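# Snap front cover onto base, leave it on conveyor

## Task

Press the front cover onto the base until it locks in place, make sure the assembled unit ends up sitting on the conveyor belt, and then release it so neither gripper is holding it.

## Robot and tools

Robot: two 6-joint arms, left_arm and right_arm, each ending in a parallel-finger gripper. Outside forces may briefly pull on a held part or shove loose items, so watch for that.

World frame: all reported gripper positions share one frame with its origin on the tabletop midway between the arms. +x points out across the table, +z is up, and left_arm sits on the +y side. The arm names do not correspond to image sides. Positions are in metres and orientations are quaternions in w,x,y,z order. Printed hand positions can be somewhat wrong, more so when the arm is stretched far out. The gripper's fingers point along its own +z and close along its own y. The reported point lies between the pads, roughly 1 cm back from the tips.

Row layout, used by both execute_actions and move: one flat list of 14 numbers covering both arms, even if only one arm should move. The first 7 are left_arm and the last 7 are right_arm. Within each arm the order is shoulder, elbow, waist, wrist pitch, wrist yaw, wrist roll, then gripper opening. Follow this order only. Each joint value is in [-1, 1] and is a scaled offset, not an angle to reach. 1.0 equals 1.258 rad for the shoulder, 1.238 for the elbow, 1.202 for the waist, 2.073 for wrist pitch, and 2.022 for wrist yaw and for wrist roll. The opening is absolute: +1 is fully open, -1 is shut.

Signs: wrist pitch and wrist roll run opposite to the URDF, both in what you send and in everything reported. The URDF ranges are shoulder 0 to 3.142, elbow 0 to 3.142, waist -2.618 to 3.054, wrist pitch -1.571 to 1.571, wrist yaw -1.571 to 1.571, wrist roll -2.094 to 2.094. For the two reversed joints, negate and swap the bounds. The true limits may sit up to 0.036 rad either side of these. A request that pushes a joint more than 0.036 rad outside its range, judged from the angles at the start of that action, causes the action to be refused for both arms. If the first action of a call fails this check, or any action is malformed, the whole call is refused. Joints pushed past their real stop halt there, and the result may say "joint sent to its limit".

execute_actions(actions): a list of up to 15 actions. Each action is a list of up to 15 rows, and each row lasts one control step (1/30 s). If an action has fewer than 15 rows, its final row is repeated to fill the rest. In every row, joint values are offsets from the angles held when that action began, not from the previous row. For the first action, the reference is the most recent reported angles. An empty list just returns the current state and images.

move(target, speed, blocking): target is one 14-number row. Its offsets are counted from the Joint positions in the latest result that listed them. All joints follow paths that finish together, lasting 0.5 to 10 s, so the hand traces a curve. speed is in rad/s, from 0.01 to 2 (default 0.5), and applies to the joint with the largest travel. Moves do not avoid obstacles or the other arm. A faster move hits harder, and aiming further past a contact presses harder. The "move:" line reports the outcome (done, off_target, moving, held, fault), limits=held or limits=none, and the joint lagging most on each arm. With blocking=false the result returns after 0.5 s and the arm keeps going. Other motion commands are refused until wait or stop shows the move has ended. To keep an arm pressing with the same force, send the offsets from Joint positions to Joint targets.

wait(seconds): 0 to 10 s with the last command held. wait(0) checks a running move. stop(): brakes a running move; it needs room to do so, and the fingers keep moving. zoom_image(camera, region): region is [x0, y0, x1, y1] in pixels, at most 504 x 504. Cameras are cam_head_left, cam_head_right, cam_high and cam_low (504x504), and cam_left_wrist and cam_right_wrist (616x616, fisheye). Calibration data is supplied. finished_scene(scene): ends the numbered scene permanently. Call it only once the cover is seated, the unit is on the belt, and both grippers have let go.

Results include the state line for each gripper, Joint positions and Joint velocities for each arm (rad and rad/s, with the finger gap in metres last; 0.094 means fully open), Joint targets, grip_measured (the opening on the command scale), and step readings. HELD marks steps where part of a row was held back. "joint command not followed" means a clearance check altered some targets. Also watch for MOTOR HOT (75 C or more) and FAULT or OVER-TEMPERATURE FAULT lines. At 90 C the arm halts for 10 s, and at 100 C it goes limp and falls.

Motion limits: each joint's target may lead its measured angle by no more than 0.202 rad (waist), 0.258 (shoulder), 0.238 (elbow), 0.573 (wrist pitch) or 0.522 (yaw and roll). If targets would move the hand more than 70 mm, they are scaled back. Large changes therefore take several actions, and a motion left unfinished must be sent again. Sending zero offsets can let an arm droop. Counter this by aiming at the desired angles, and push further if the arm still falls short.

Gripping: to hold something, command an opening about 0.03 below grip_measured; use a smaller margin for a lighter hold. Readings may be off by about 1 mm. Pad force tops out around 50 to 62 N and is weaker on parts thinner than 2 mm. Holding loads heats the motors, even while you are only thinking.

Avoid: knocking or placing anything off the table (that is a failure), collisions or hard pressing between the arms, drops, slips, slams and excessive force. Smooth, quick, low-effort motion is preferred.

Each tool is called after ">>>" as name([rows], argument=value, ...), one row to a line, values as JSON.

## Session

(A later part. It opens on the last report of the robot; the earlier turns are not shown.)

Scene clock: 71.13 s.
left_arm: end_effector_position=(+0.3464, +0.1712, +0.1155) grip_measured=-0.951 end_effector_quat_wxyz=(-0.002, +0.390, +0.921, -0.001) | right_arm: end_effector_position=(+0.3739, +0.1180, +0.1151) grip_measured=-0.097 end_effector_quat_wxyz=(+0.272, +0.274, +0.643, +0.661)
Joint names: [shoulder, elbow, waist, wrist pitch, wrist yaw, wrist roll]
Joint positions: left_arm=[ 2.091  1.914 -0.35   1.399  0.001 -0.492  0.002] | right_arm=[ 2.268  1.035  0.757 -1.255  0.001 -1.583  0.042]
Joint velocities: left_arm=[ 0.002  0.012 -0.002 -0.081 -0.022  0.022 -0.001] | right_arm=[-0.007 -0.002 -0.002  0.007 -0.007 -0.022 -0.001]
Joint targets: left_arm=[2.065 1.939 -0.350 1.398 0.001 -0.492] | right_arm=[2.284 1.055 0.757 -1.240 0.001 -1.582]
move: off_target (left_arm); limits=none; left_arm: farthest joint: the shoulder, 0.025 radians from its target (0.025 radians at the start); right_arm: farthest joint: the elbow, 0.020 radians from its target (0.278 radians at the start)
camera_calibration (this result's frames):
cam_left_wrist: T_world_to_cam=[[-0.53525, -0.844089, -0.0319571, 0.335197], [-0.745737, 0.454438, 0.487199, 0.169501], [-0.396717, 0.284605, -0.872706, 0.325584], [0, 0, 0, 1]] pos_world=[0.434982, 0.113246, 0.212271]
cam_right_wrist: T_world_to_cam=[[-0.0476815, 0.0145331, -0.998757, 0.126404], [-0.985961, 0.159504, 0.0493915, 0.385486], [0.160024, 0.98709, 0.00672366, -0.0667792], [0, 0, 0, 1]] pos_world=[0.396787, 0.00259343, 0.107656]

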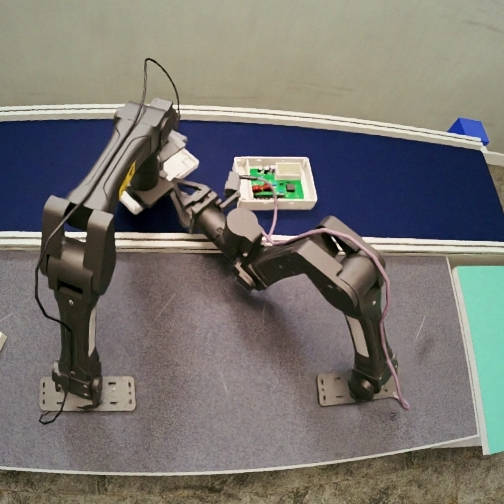

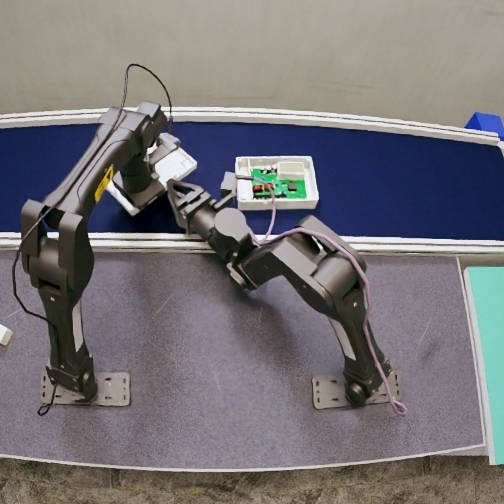

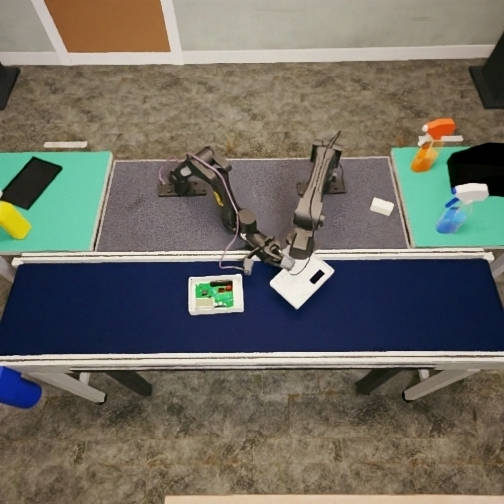

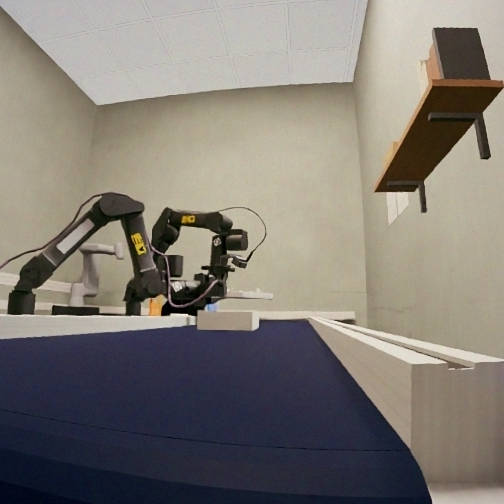

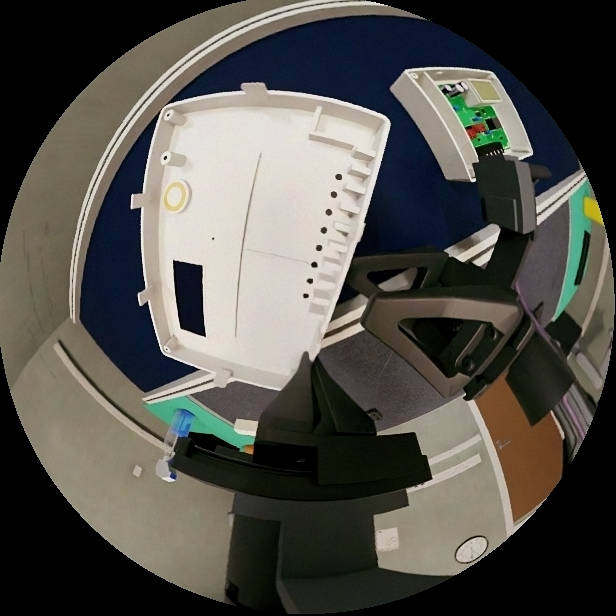

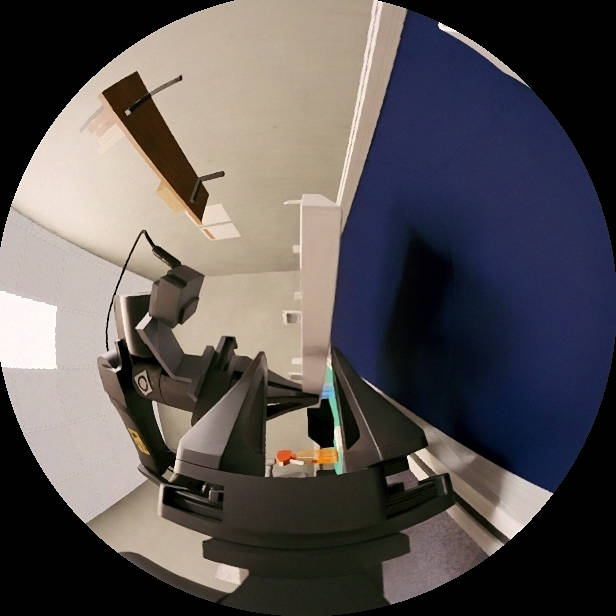

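Tips at edge; lower 1 cm, advance 1.7 cm.

>>> move(target=[-0.02,0.02,0,0,0,0,-1,0.013,0.016,0,0.026,0,0,-0.1], speed=0.2)

>>> move(target=[-0.02,0.02,0,0,0,0,-1,0.043,0.085,0,0.029,0,0,-0.2], speed=0.15)

Scene clock: 75.80 s.
left_arm: end_effector_position=(+0.3462, +0.1713, +0.1155) grip_measured=-0.951 end_effector_quat_wxyz=(-0.003, +0.390, +0.921, -0.001) | right_arm: end_effector_position=(+0.3739, +0.1181, +0.1056) grip_measured=-0.097 end_effector_quat_wxyz=(+0.267, +0.280, +0.656, +0.649)
Joint names: [shoulder, elbow, waist, wrist pitch, wrist yaw, wrist roll]
Joint positions: left_arm=[ 2.091  1.914 -0.35   1.4    0.001 -0.492  0.002] | right_arm=[ 2.268  1.035  0.757 -1.217  0.001 -1.584  0.042]
Joint velocities: left_arm=[-0.007  0.002  0.007 -0.037 -0.022 -0.037  0.   ] | right_arm=[-0.022 -0.007  0.002  0.037  0.022  0.066  0.   ]
Joint targets: left_arm=[2.065 1.939 -0.350 1.399 0.001 -0.492] | right_arm=[2.285 1.055 0.757 -1.201 0.001 -1.583]
move: off_target (left_arm); limits=none; left_arm: farthest joint: the shoulder, 0.025 radians from its target (0.025 radians at the start); right_arm: farthest joint: the elbow, 0.020 radians from its target (0.020 radians at the start)
camera_calibration (this result's frames):
cam_left_wrist: T_world_to_cam=[[-0.535273, -0.844082, -0.0317649, 0.335134], [-0.745383, 0.454324, 0.487846, 0.169161], [-0.397351, 0.284808, -0.872351, 0.325641], [0, 0, 0, 1]] pos_world=[0.434872, 0.113281, 0.212194]
cam_right_wrist: T_world_to_cam=[[-0.0753401, -0.0116411, -0.99709, 0.130189], [-0.984272, 0.1611, 0.0724908, 0.382707], [0.159788, 0.986869, -0.0235953, -0.0634157], [0, 0, 0, 1]] pos_world=[0.396629, 0.00244427, 0.100571]

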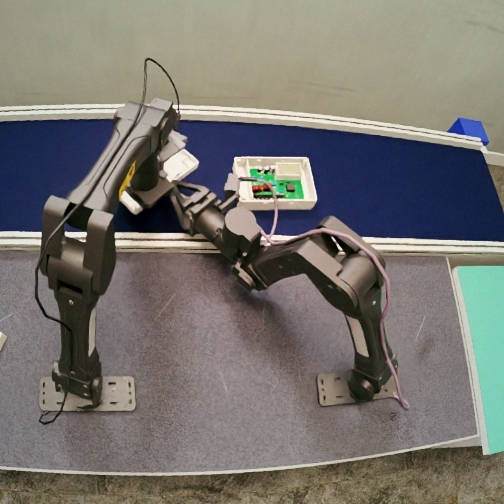

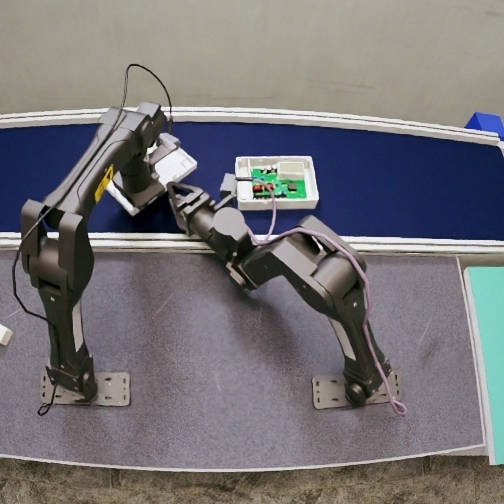

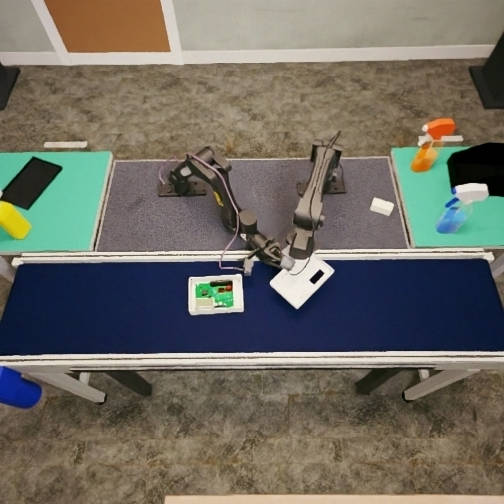

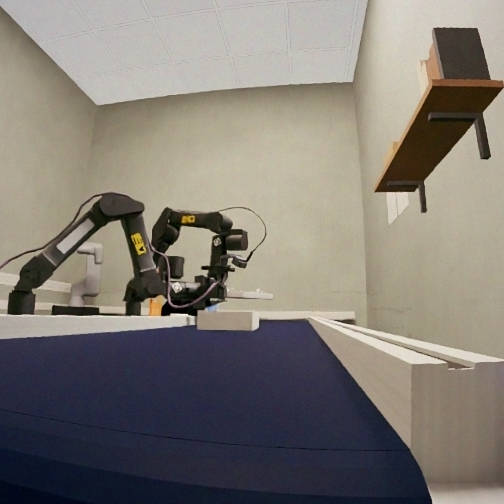

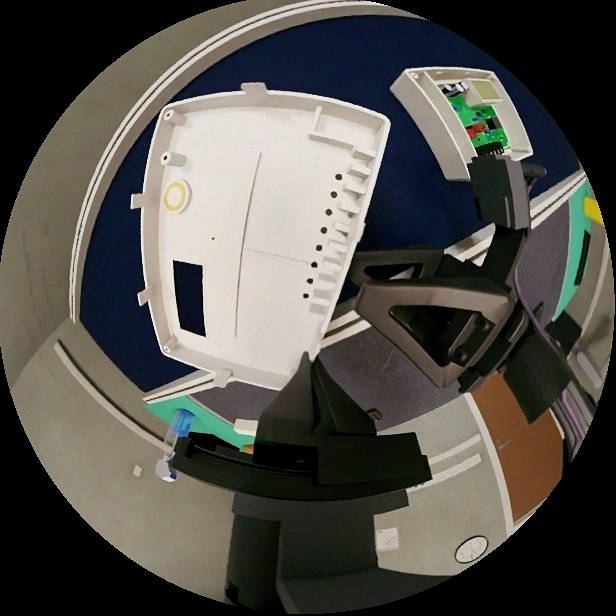

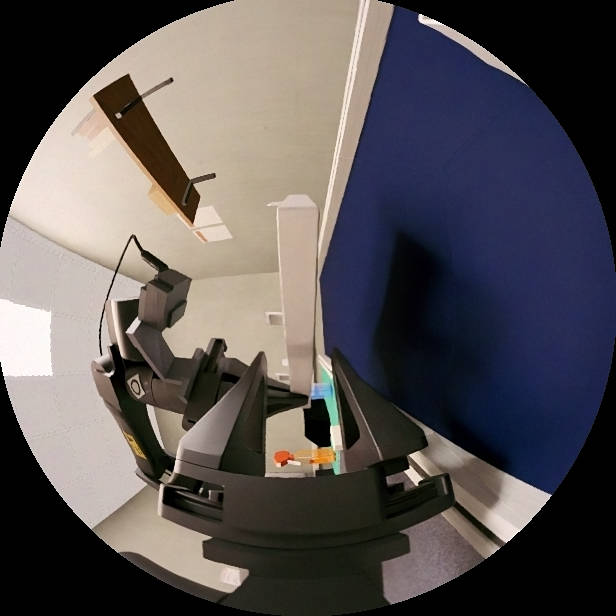

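Scene clock: 76.93 s.
left_arm: end_effector_position=(+0.3460, +0.1713, +0.1155) grip_measured=-0.951 end_effector_quat_wxyz=(-0.003, +0.390, +0.921, -0.001) | right_arm: end_effector_position=(+0.3862, +0.1302, +0.1058) grip_measured=-0.197 end_effector_quat_wxyz=(+0.267, +0.280, +0.655, +0.649)
Joint names: [shoulder, elbow, waist, wrist pitch, wrist yaw, wrist roll]
Joint positions: left_arm=[ 2.091  1.914 -0.35   1.401  0.001 -0.492  0.002] | right_arm=[ 2.307  1.12   0.757 -1.173  0.001 -1.584  0.038]
Joint velocities: left_arm=[ 0.007  0.002 -0.012  0.081 -0.022  0.066 -0.001] | right_arm=[ 0.007 -0.002  0.007  0.037 -0.022 -0.007 -0.   ]
Joint targets: left_arm=[2.065 1.939 -0.350 1.400 0.001 -0.492] | right_arm=[2.323 1.140 0.757 -1.157 0.001 -1.584]
move: off_target (left_arm, right_arm); limits=none; left_arm: farthest joint: the shoulder, 0.025 radians from its target (0.025 radians at the start); right_arm: farthest joint: the elbow, 0.021 radians from its target (0.105 radians at the start)
camera_calibration (this result's frames):
cam_left_wrist: T_world_to_cam=[[-0.535296, -0.844074, -0.0315727, 0.335071], [-0.745028, 0.454211, 0.488494, 0.168822], [-0.397984, 0.285011, -0.871996, 0.325697], [0, 0, 0, 1]] pos_world=[0.434761, 0.113317, 0.212117]
cam_right_wrist: T_world_to_cam=[[-0.0745228, -0.0103017, -0.997166, 0.130928], [-0.98433, 0.161009, 0.0719002, 0.392954], [0.159812, 0.986899, -0.0221392, -0.0775093], [0, 0, 0, 1]] pos_world=[0.40894, 0.0145735, 0.100587]

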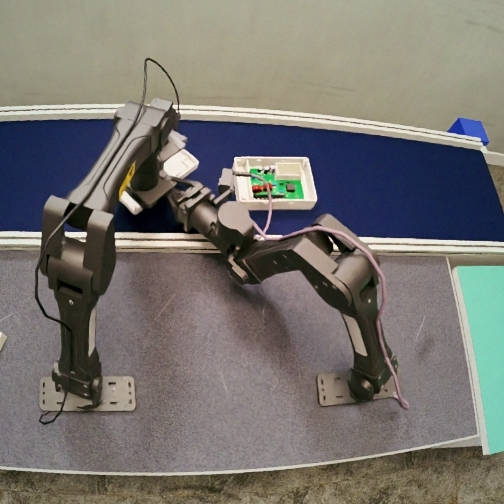

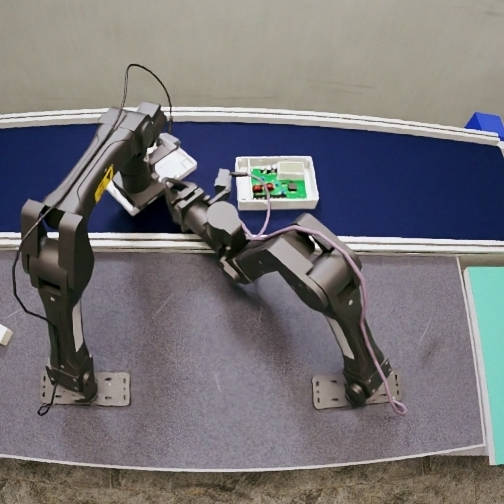

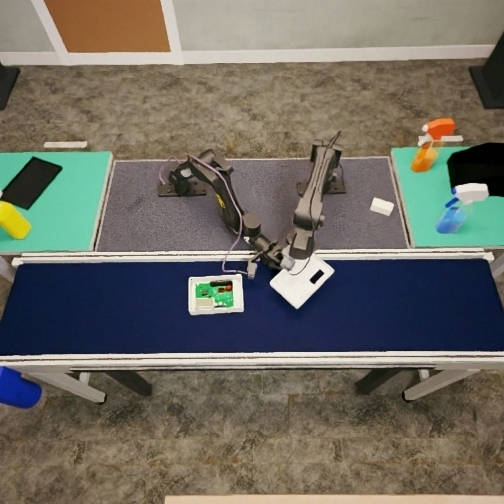

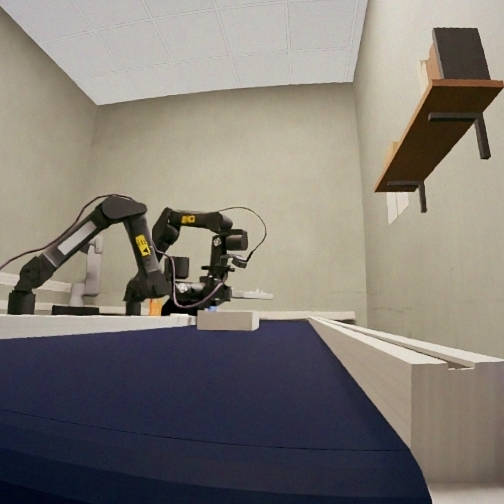

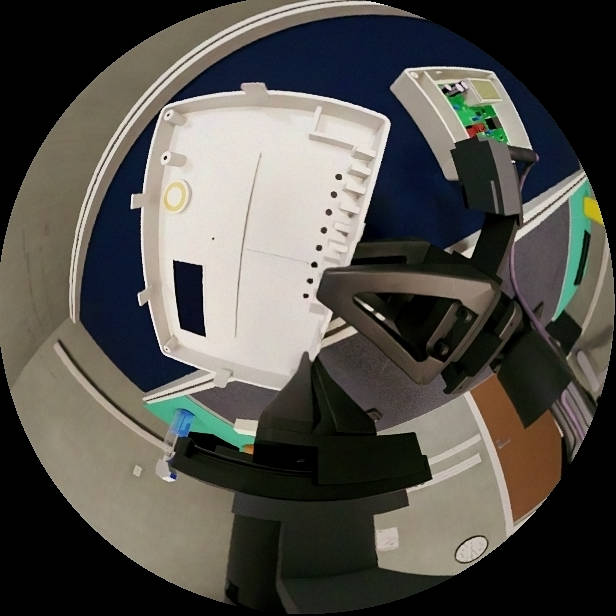

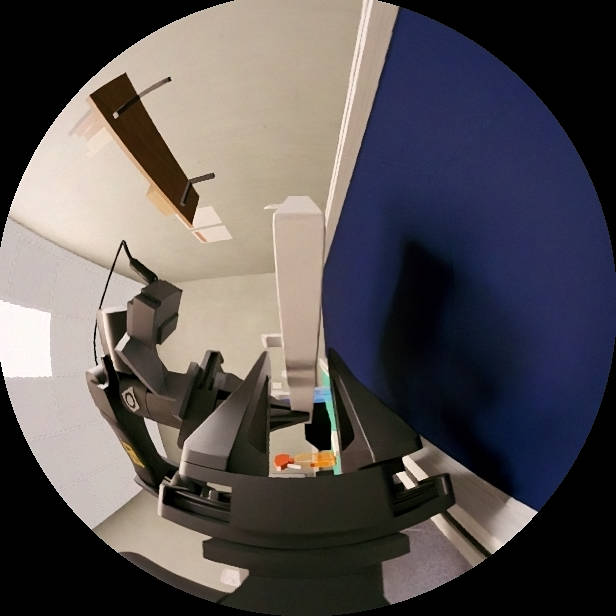

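>>> move(target=[-0.02,0.02,0,0,0,0,-1,0,0.016,0,0,0,0,-0.72])

>>> move(target=[-0.02,0.02,0,0,0,0,-0.5,0,0.016,0,-0.01,0,0,-0.72])

>>> move(target=[-0.2,0.02,0,0,0,0,-0.5,0,0.016,0,-0.01,0,0,-0.72], speed=0.25)

Scene clock: 82.57 s.
left_arm: end_effector_position=(+0.3459, +0.1714, +0.1155) grip_measured=-0.951 end_effector_quat_wxyz=(-0.003, +0.391, +0.921, -0.001) | right_arm: end_effector_position=(+0.3863, +0.1301, +0.1050) grip_measured=-0.641 end_effector_quat_wxyz=(+0.263, +0.284, +0.654, +0.649)
Joint names: [shoulder, elbow, waist, wrist pitch, wrist yaw, wrist roll]
Joint positions: left_arm=[ 2.091  1.914 -0.35   1.402  0.001 -0.492  0.002] | right_arm=[ 2.307  1.12   0.757 -1.17   0.001 -1.594  0.017]
Joint velocities: left_arm=[-0.017  0.007 -0.007 -0.051 -0.037 -0.081  0.001] | right_arm=[-0.007  0.007  0.002  0.022  0.007  0.007 -0.   ]
Joint targets: left_arm=[2.065 1.939 -0.350 1.401 0.001 -0.492] | right_arm=[2.307 1.139 0.757 -1.173 0.001 -1.584]
move: off_target (left_arm); limits=none; left_arm: farthest joint: the shoulder, 0.025 radians from its target (0.025 radians at the start); right_arm: farthest joint: the elbow, 0.020 radians from its target (0.020 radians at the start)
camera_calibration (this result's frames):
cam_left_wrist: T_world_to_cam=[[-0.535641, -0.843863, -0.0313779, 0.335084], [-0.744499, 0.454382, 0.48914, 0.168373], [-0.398509, 0.285364, -0.871641, 0.32569], [0, 0, 0, 1]] pos_world=[0.434629, 0.113318, 0.212041]
cam_right_wrist: T_world_to_cam=[[-0.0838863, -0.00507624, -0.996462, 0.133037], [-0.98352, 0.161147, 0.0819758, 0.391666], [0.160161, 0.986917, -0.0185106, -0.0779937], [0, 0, 0, 1]] pos_world=[0.408863, 0.0145327, 0.0990151]

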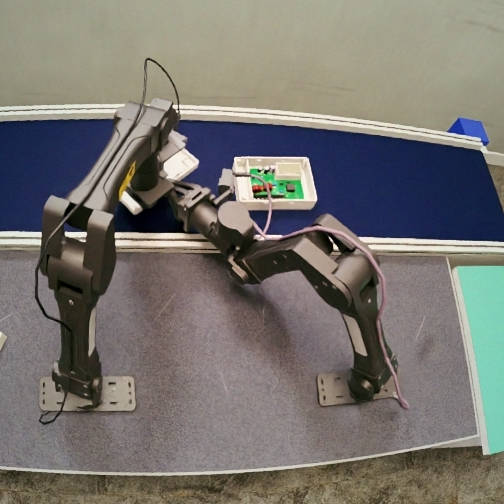

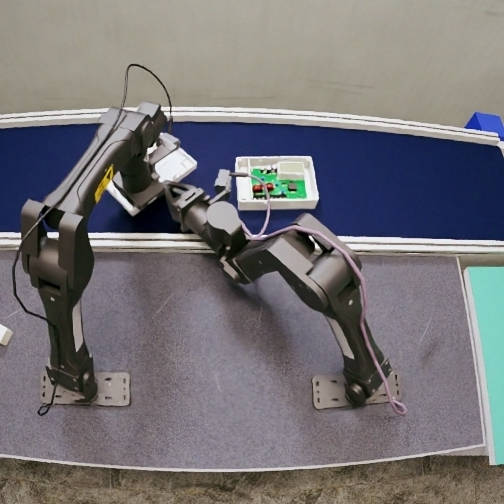

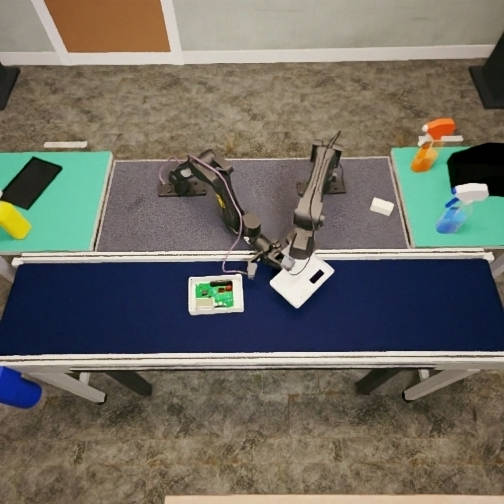

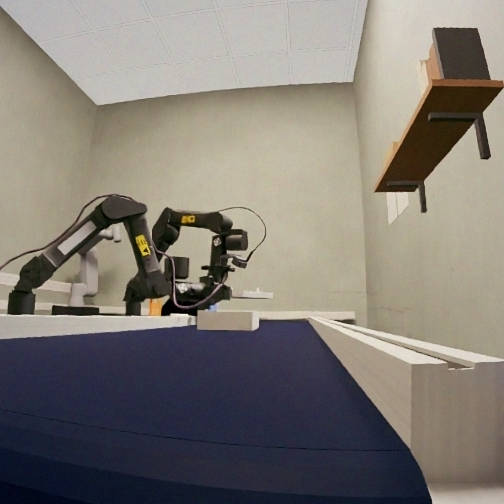

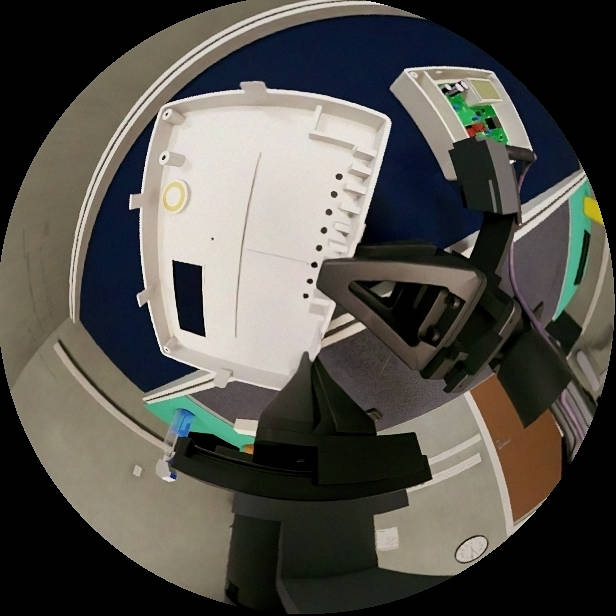

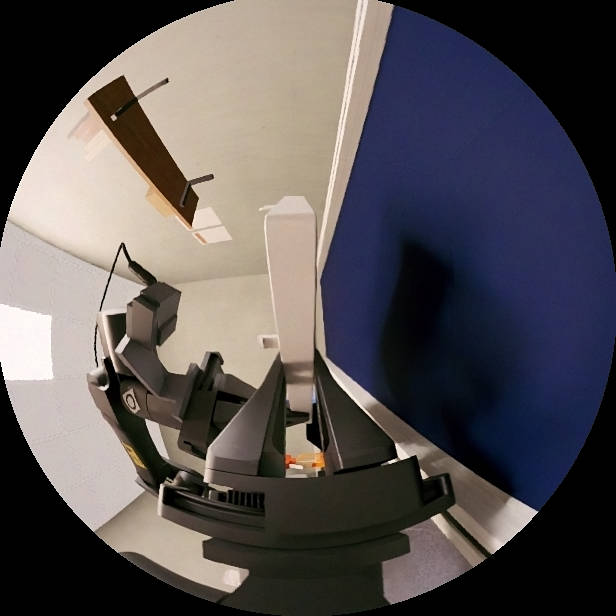

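Scene clock: 83.27 s.
left_arm: end_effector_position=(+0.3459, +0.1714, +0.1155) grip_measured=-0.503 end_effector_quat_wxyz=(-0.003, +0.391, +0.921, -0.001) | right_arm: end_effector_position=(+0.3862, +0.1301, +0.1029) grip_measured=-0.641 end_effector_quat_wxyz=(+0.262, +0.285, +0.657, +0.647)
Joint names: [shoulder, elbow, waist, wrist pitch, wrist yaw, wrist roll]
Joint positions: left_arm=[ 2.091  1.914 -0.35   1.402  0.001 -0.492  0.023] | right_arm=[ 2.307  1.12   0.757 -1.162  0.001 -1.594  0.017]
Joint velocities: left_arm=[-0.007 -0.007 -0.007  0.007 -0.037 -0.007 -0.   ] | right_arm=[ 0.017  0.002 -0.002 -0.022  0.081  0.022  0.001]
Joint targets: left_arm=[2.065 1.939 -0.350 1.402 0.001 -0.492] | right_arm=[2.307 1.139 0.757 -1.191 0.001 -1.594]
move: off_target (left_arm, right_arm); limits=none; left_arm: farthest joint: the shoulder, 0.025 radians from its target (0.025 radians at the start); right_arm: farthest joint: the wrist pitch, 0.029 radians from its target (0.021 radians at the start)
camera_calibration (this result's frames):
cam_left_wrist: T_world_to_cam=[[-0.535641, -0.843863, -0.0313779, 0.335084], [-0.744499, 0.454382, 0.48914, 0.168373], [-0.398509, 0.285364, -0.871641, 0.32569], [0, 0, 0, 1]] pos_world=[0.434629, 0.113318, 0.212041]
cam_right_wrist: T_world_to_cam=[[-0.0898426, -0.010943, -0.995896, 0.13396], [-0.983015, 0.161645, 0.0869044, 0.391043], [0.16003, 0.986788, -0.0252797, -0.0772303], [0, 0, 0, 1]] pos_world=[0.408795, 0.0144659, 0.0974749]

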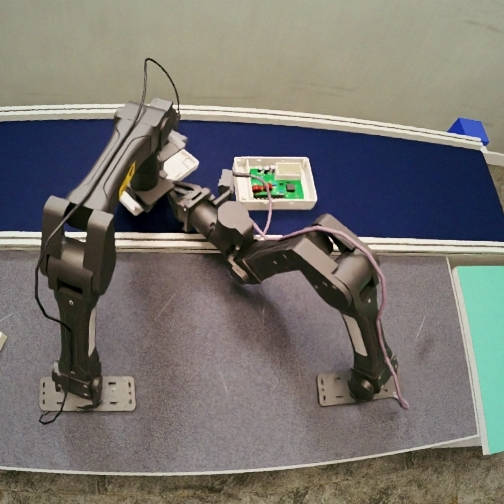

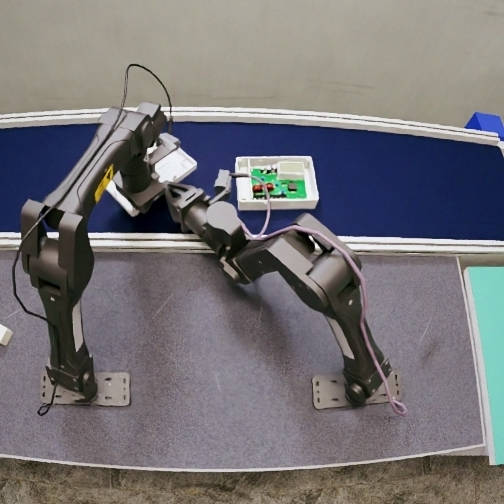

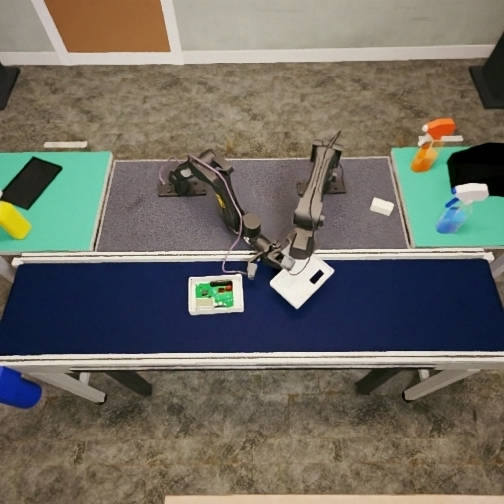

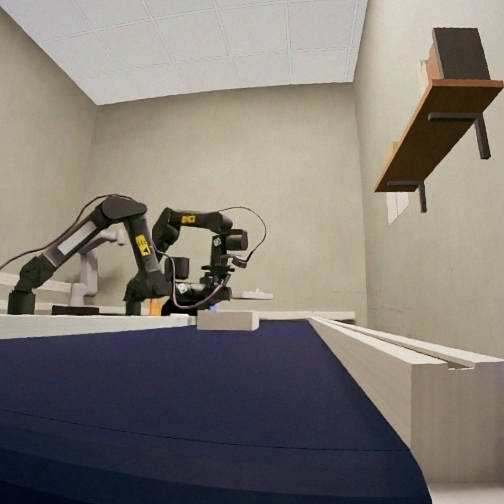

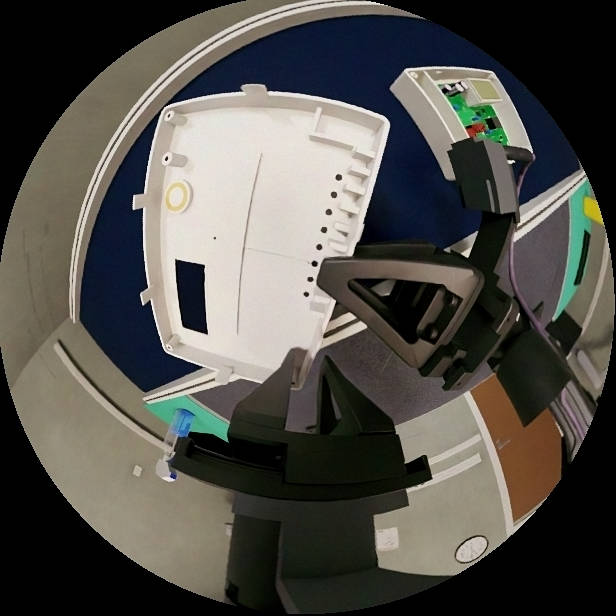

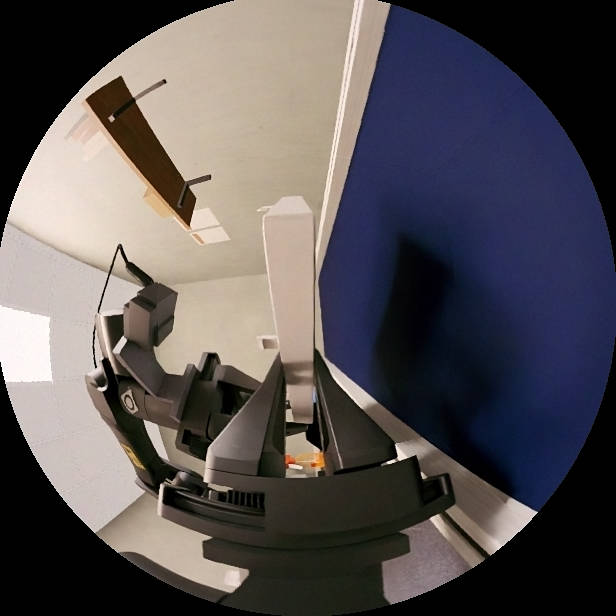

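Scene clock: 84.67 s.
left_arm: end_effector_position=(+0.3367, +0.1743, +0.2037) grip_measured=-0.503 end_effector_quat_wxyz=(+0.113, +0.388, +0.915, +0.010) | right_arm: end_effector_position=(+0.3862, +0.1300, +0.1006) grip_measured=-0.641 end_effector_quat_wxyz=(+0.261, +0.286, +0.660, +0.644)
Joint names: [shoulder, elbow, waist, wrist pitch, wrist yaw, wrist roll]
Joint positions: left_arm=[ 1.857  1.914 -0.35   1.402  0.001 -0.492  0.023] | right_arm=[ 2.307  1.12   0.757 -1.152  0.001 -1.594  0.017]
Joint velocities: left_arm=[ 0.012  0.012  0.002  0.022 -0.037 -0.007 -0.   ] | right_arm=[-0.022 -0.022 -0.007 -0.037 -0.037  0.022 -0.   ]
Joint targets: left_arm=[1.839 1.939 -0.350 1.402 0.001 -0.492] | right_arm=[2.307 1.139 0.757 -1.182 0.001 -1.594]
move: off_target (left_arm, right_arm); limits=none; left_arm: farthest joint: the elbow, 0.024 radians from its target (0.024 radians at the start); right_arm: farthest joint: the wrist pitch, 0.031 radians from its target (0.021 radians at the start)
camera_calibration (this result's frames):
cam_left_wrist: T_world_to_cam=[[-0.52221, -0.84817, -0.0889037, 0.343383], [-0.830356, 0.481918, 0.279757, 0.183879], [-0.194437, 0.219913, -0.955946, 0.357975], [0, 0, 0, 1]] pos_world=[0.401607, 0.123909, 0.321291]
cam_right_wrist: T_world_to_cam=[[-0.0966068, -0.0176055, -0.995167, 0.135], [-0.982406, 0.162245, 0.0924977, 0.390329], [0.159832, 0.986593, -0.0329697, -0.0763548], [0, 0, 0, 1]] pos_world=[0.408707, 0.014379, 0.0957257]

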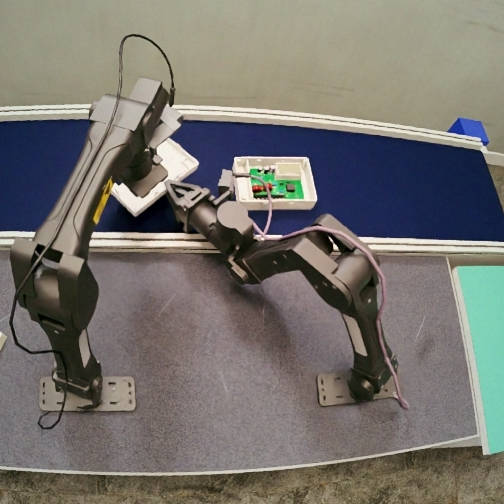

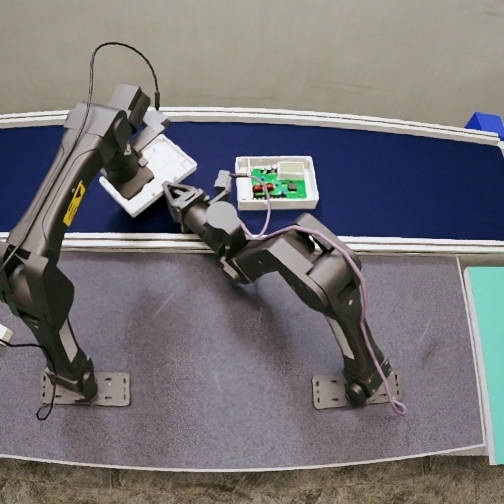

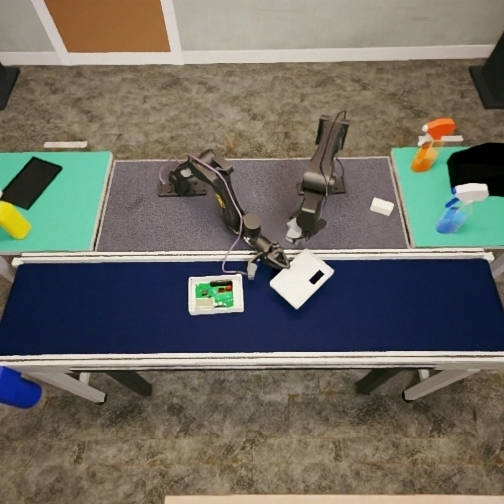

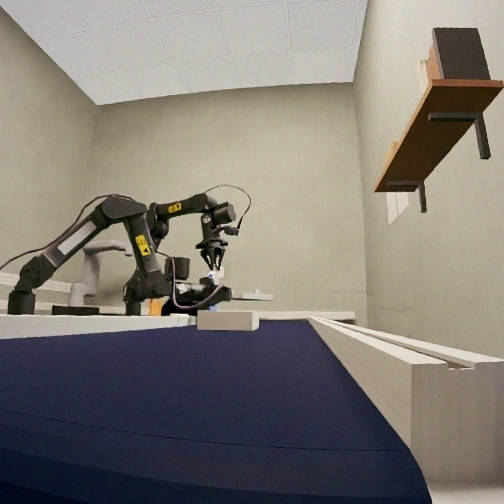

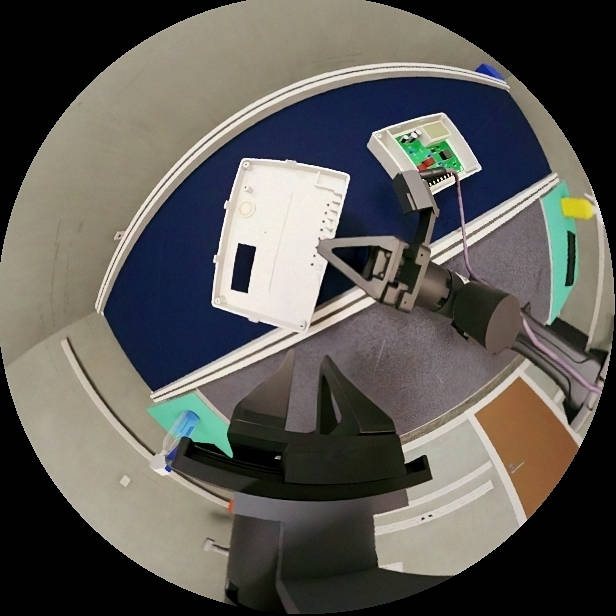

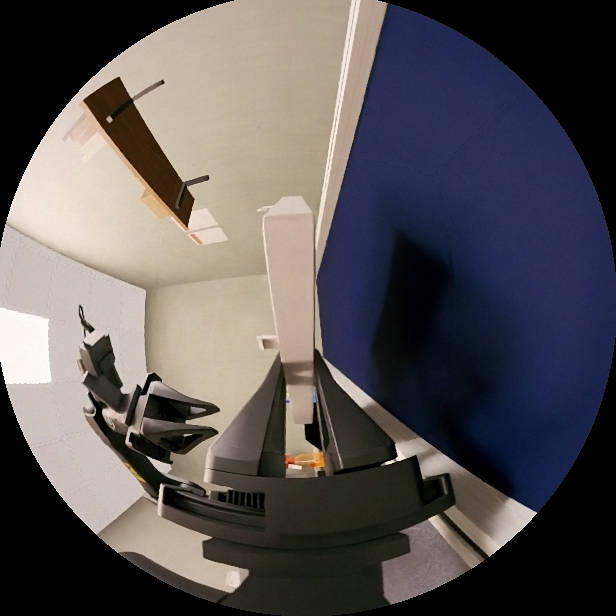

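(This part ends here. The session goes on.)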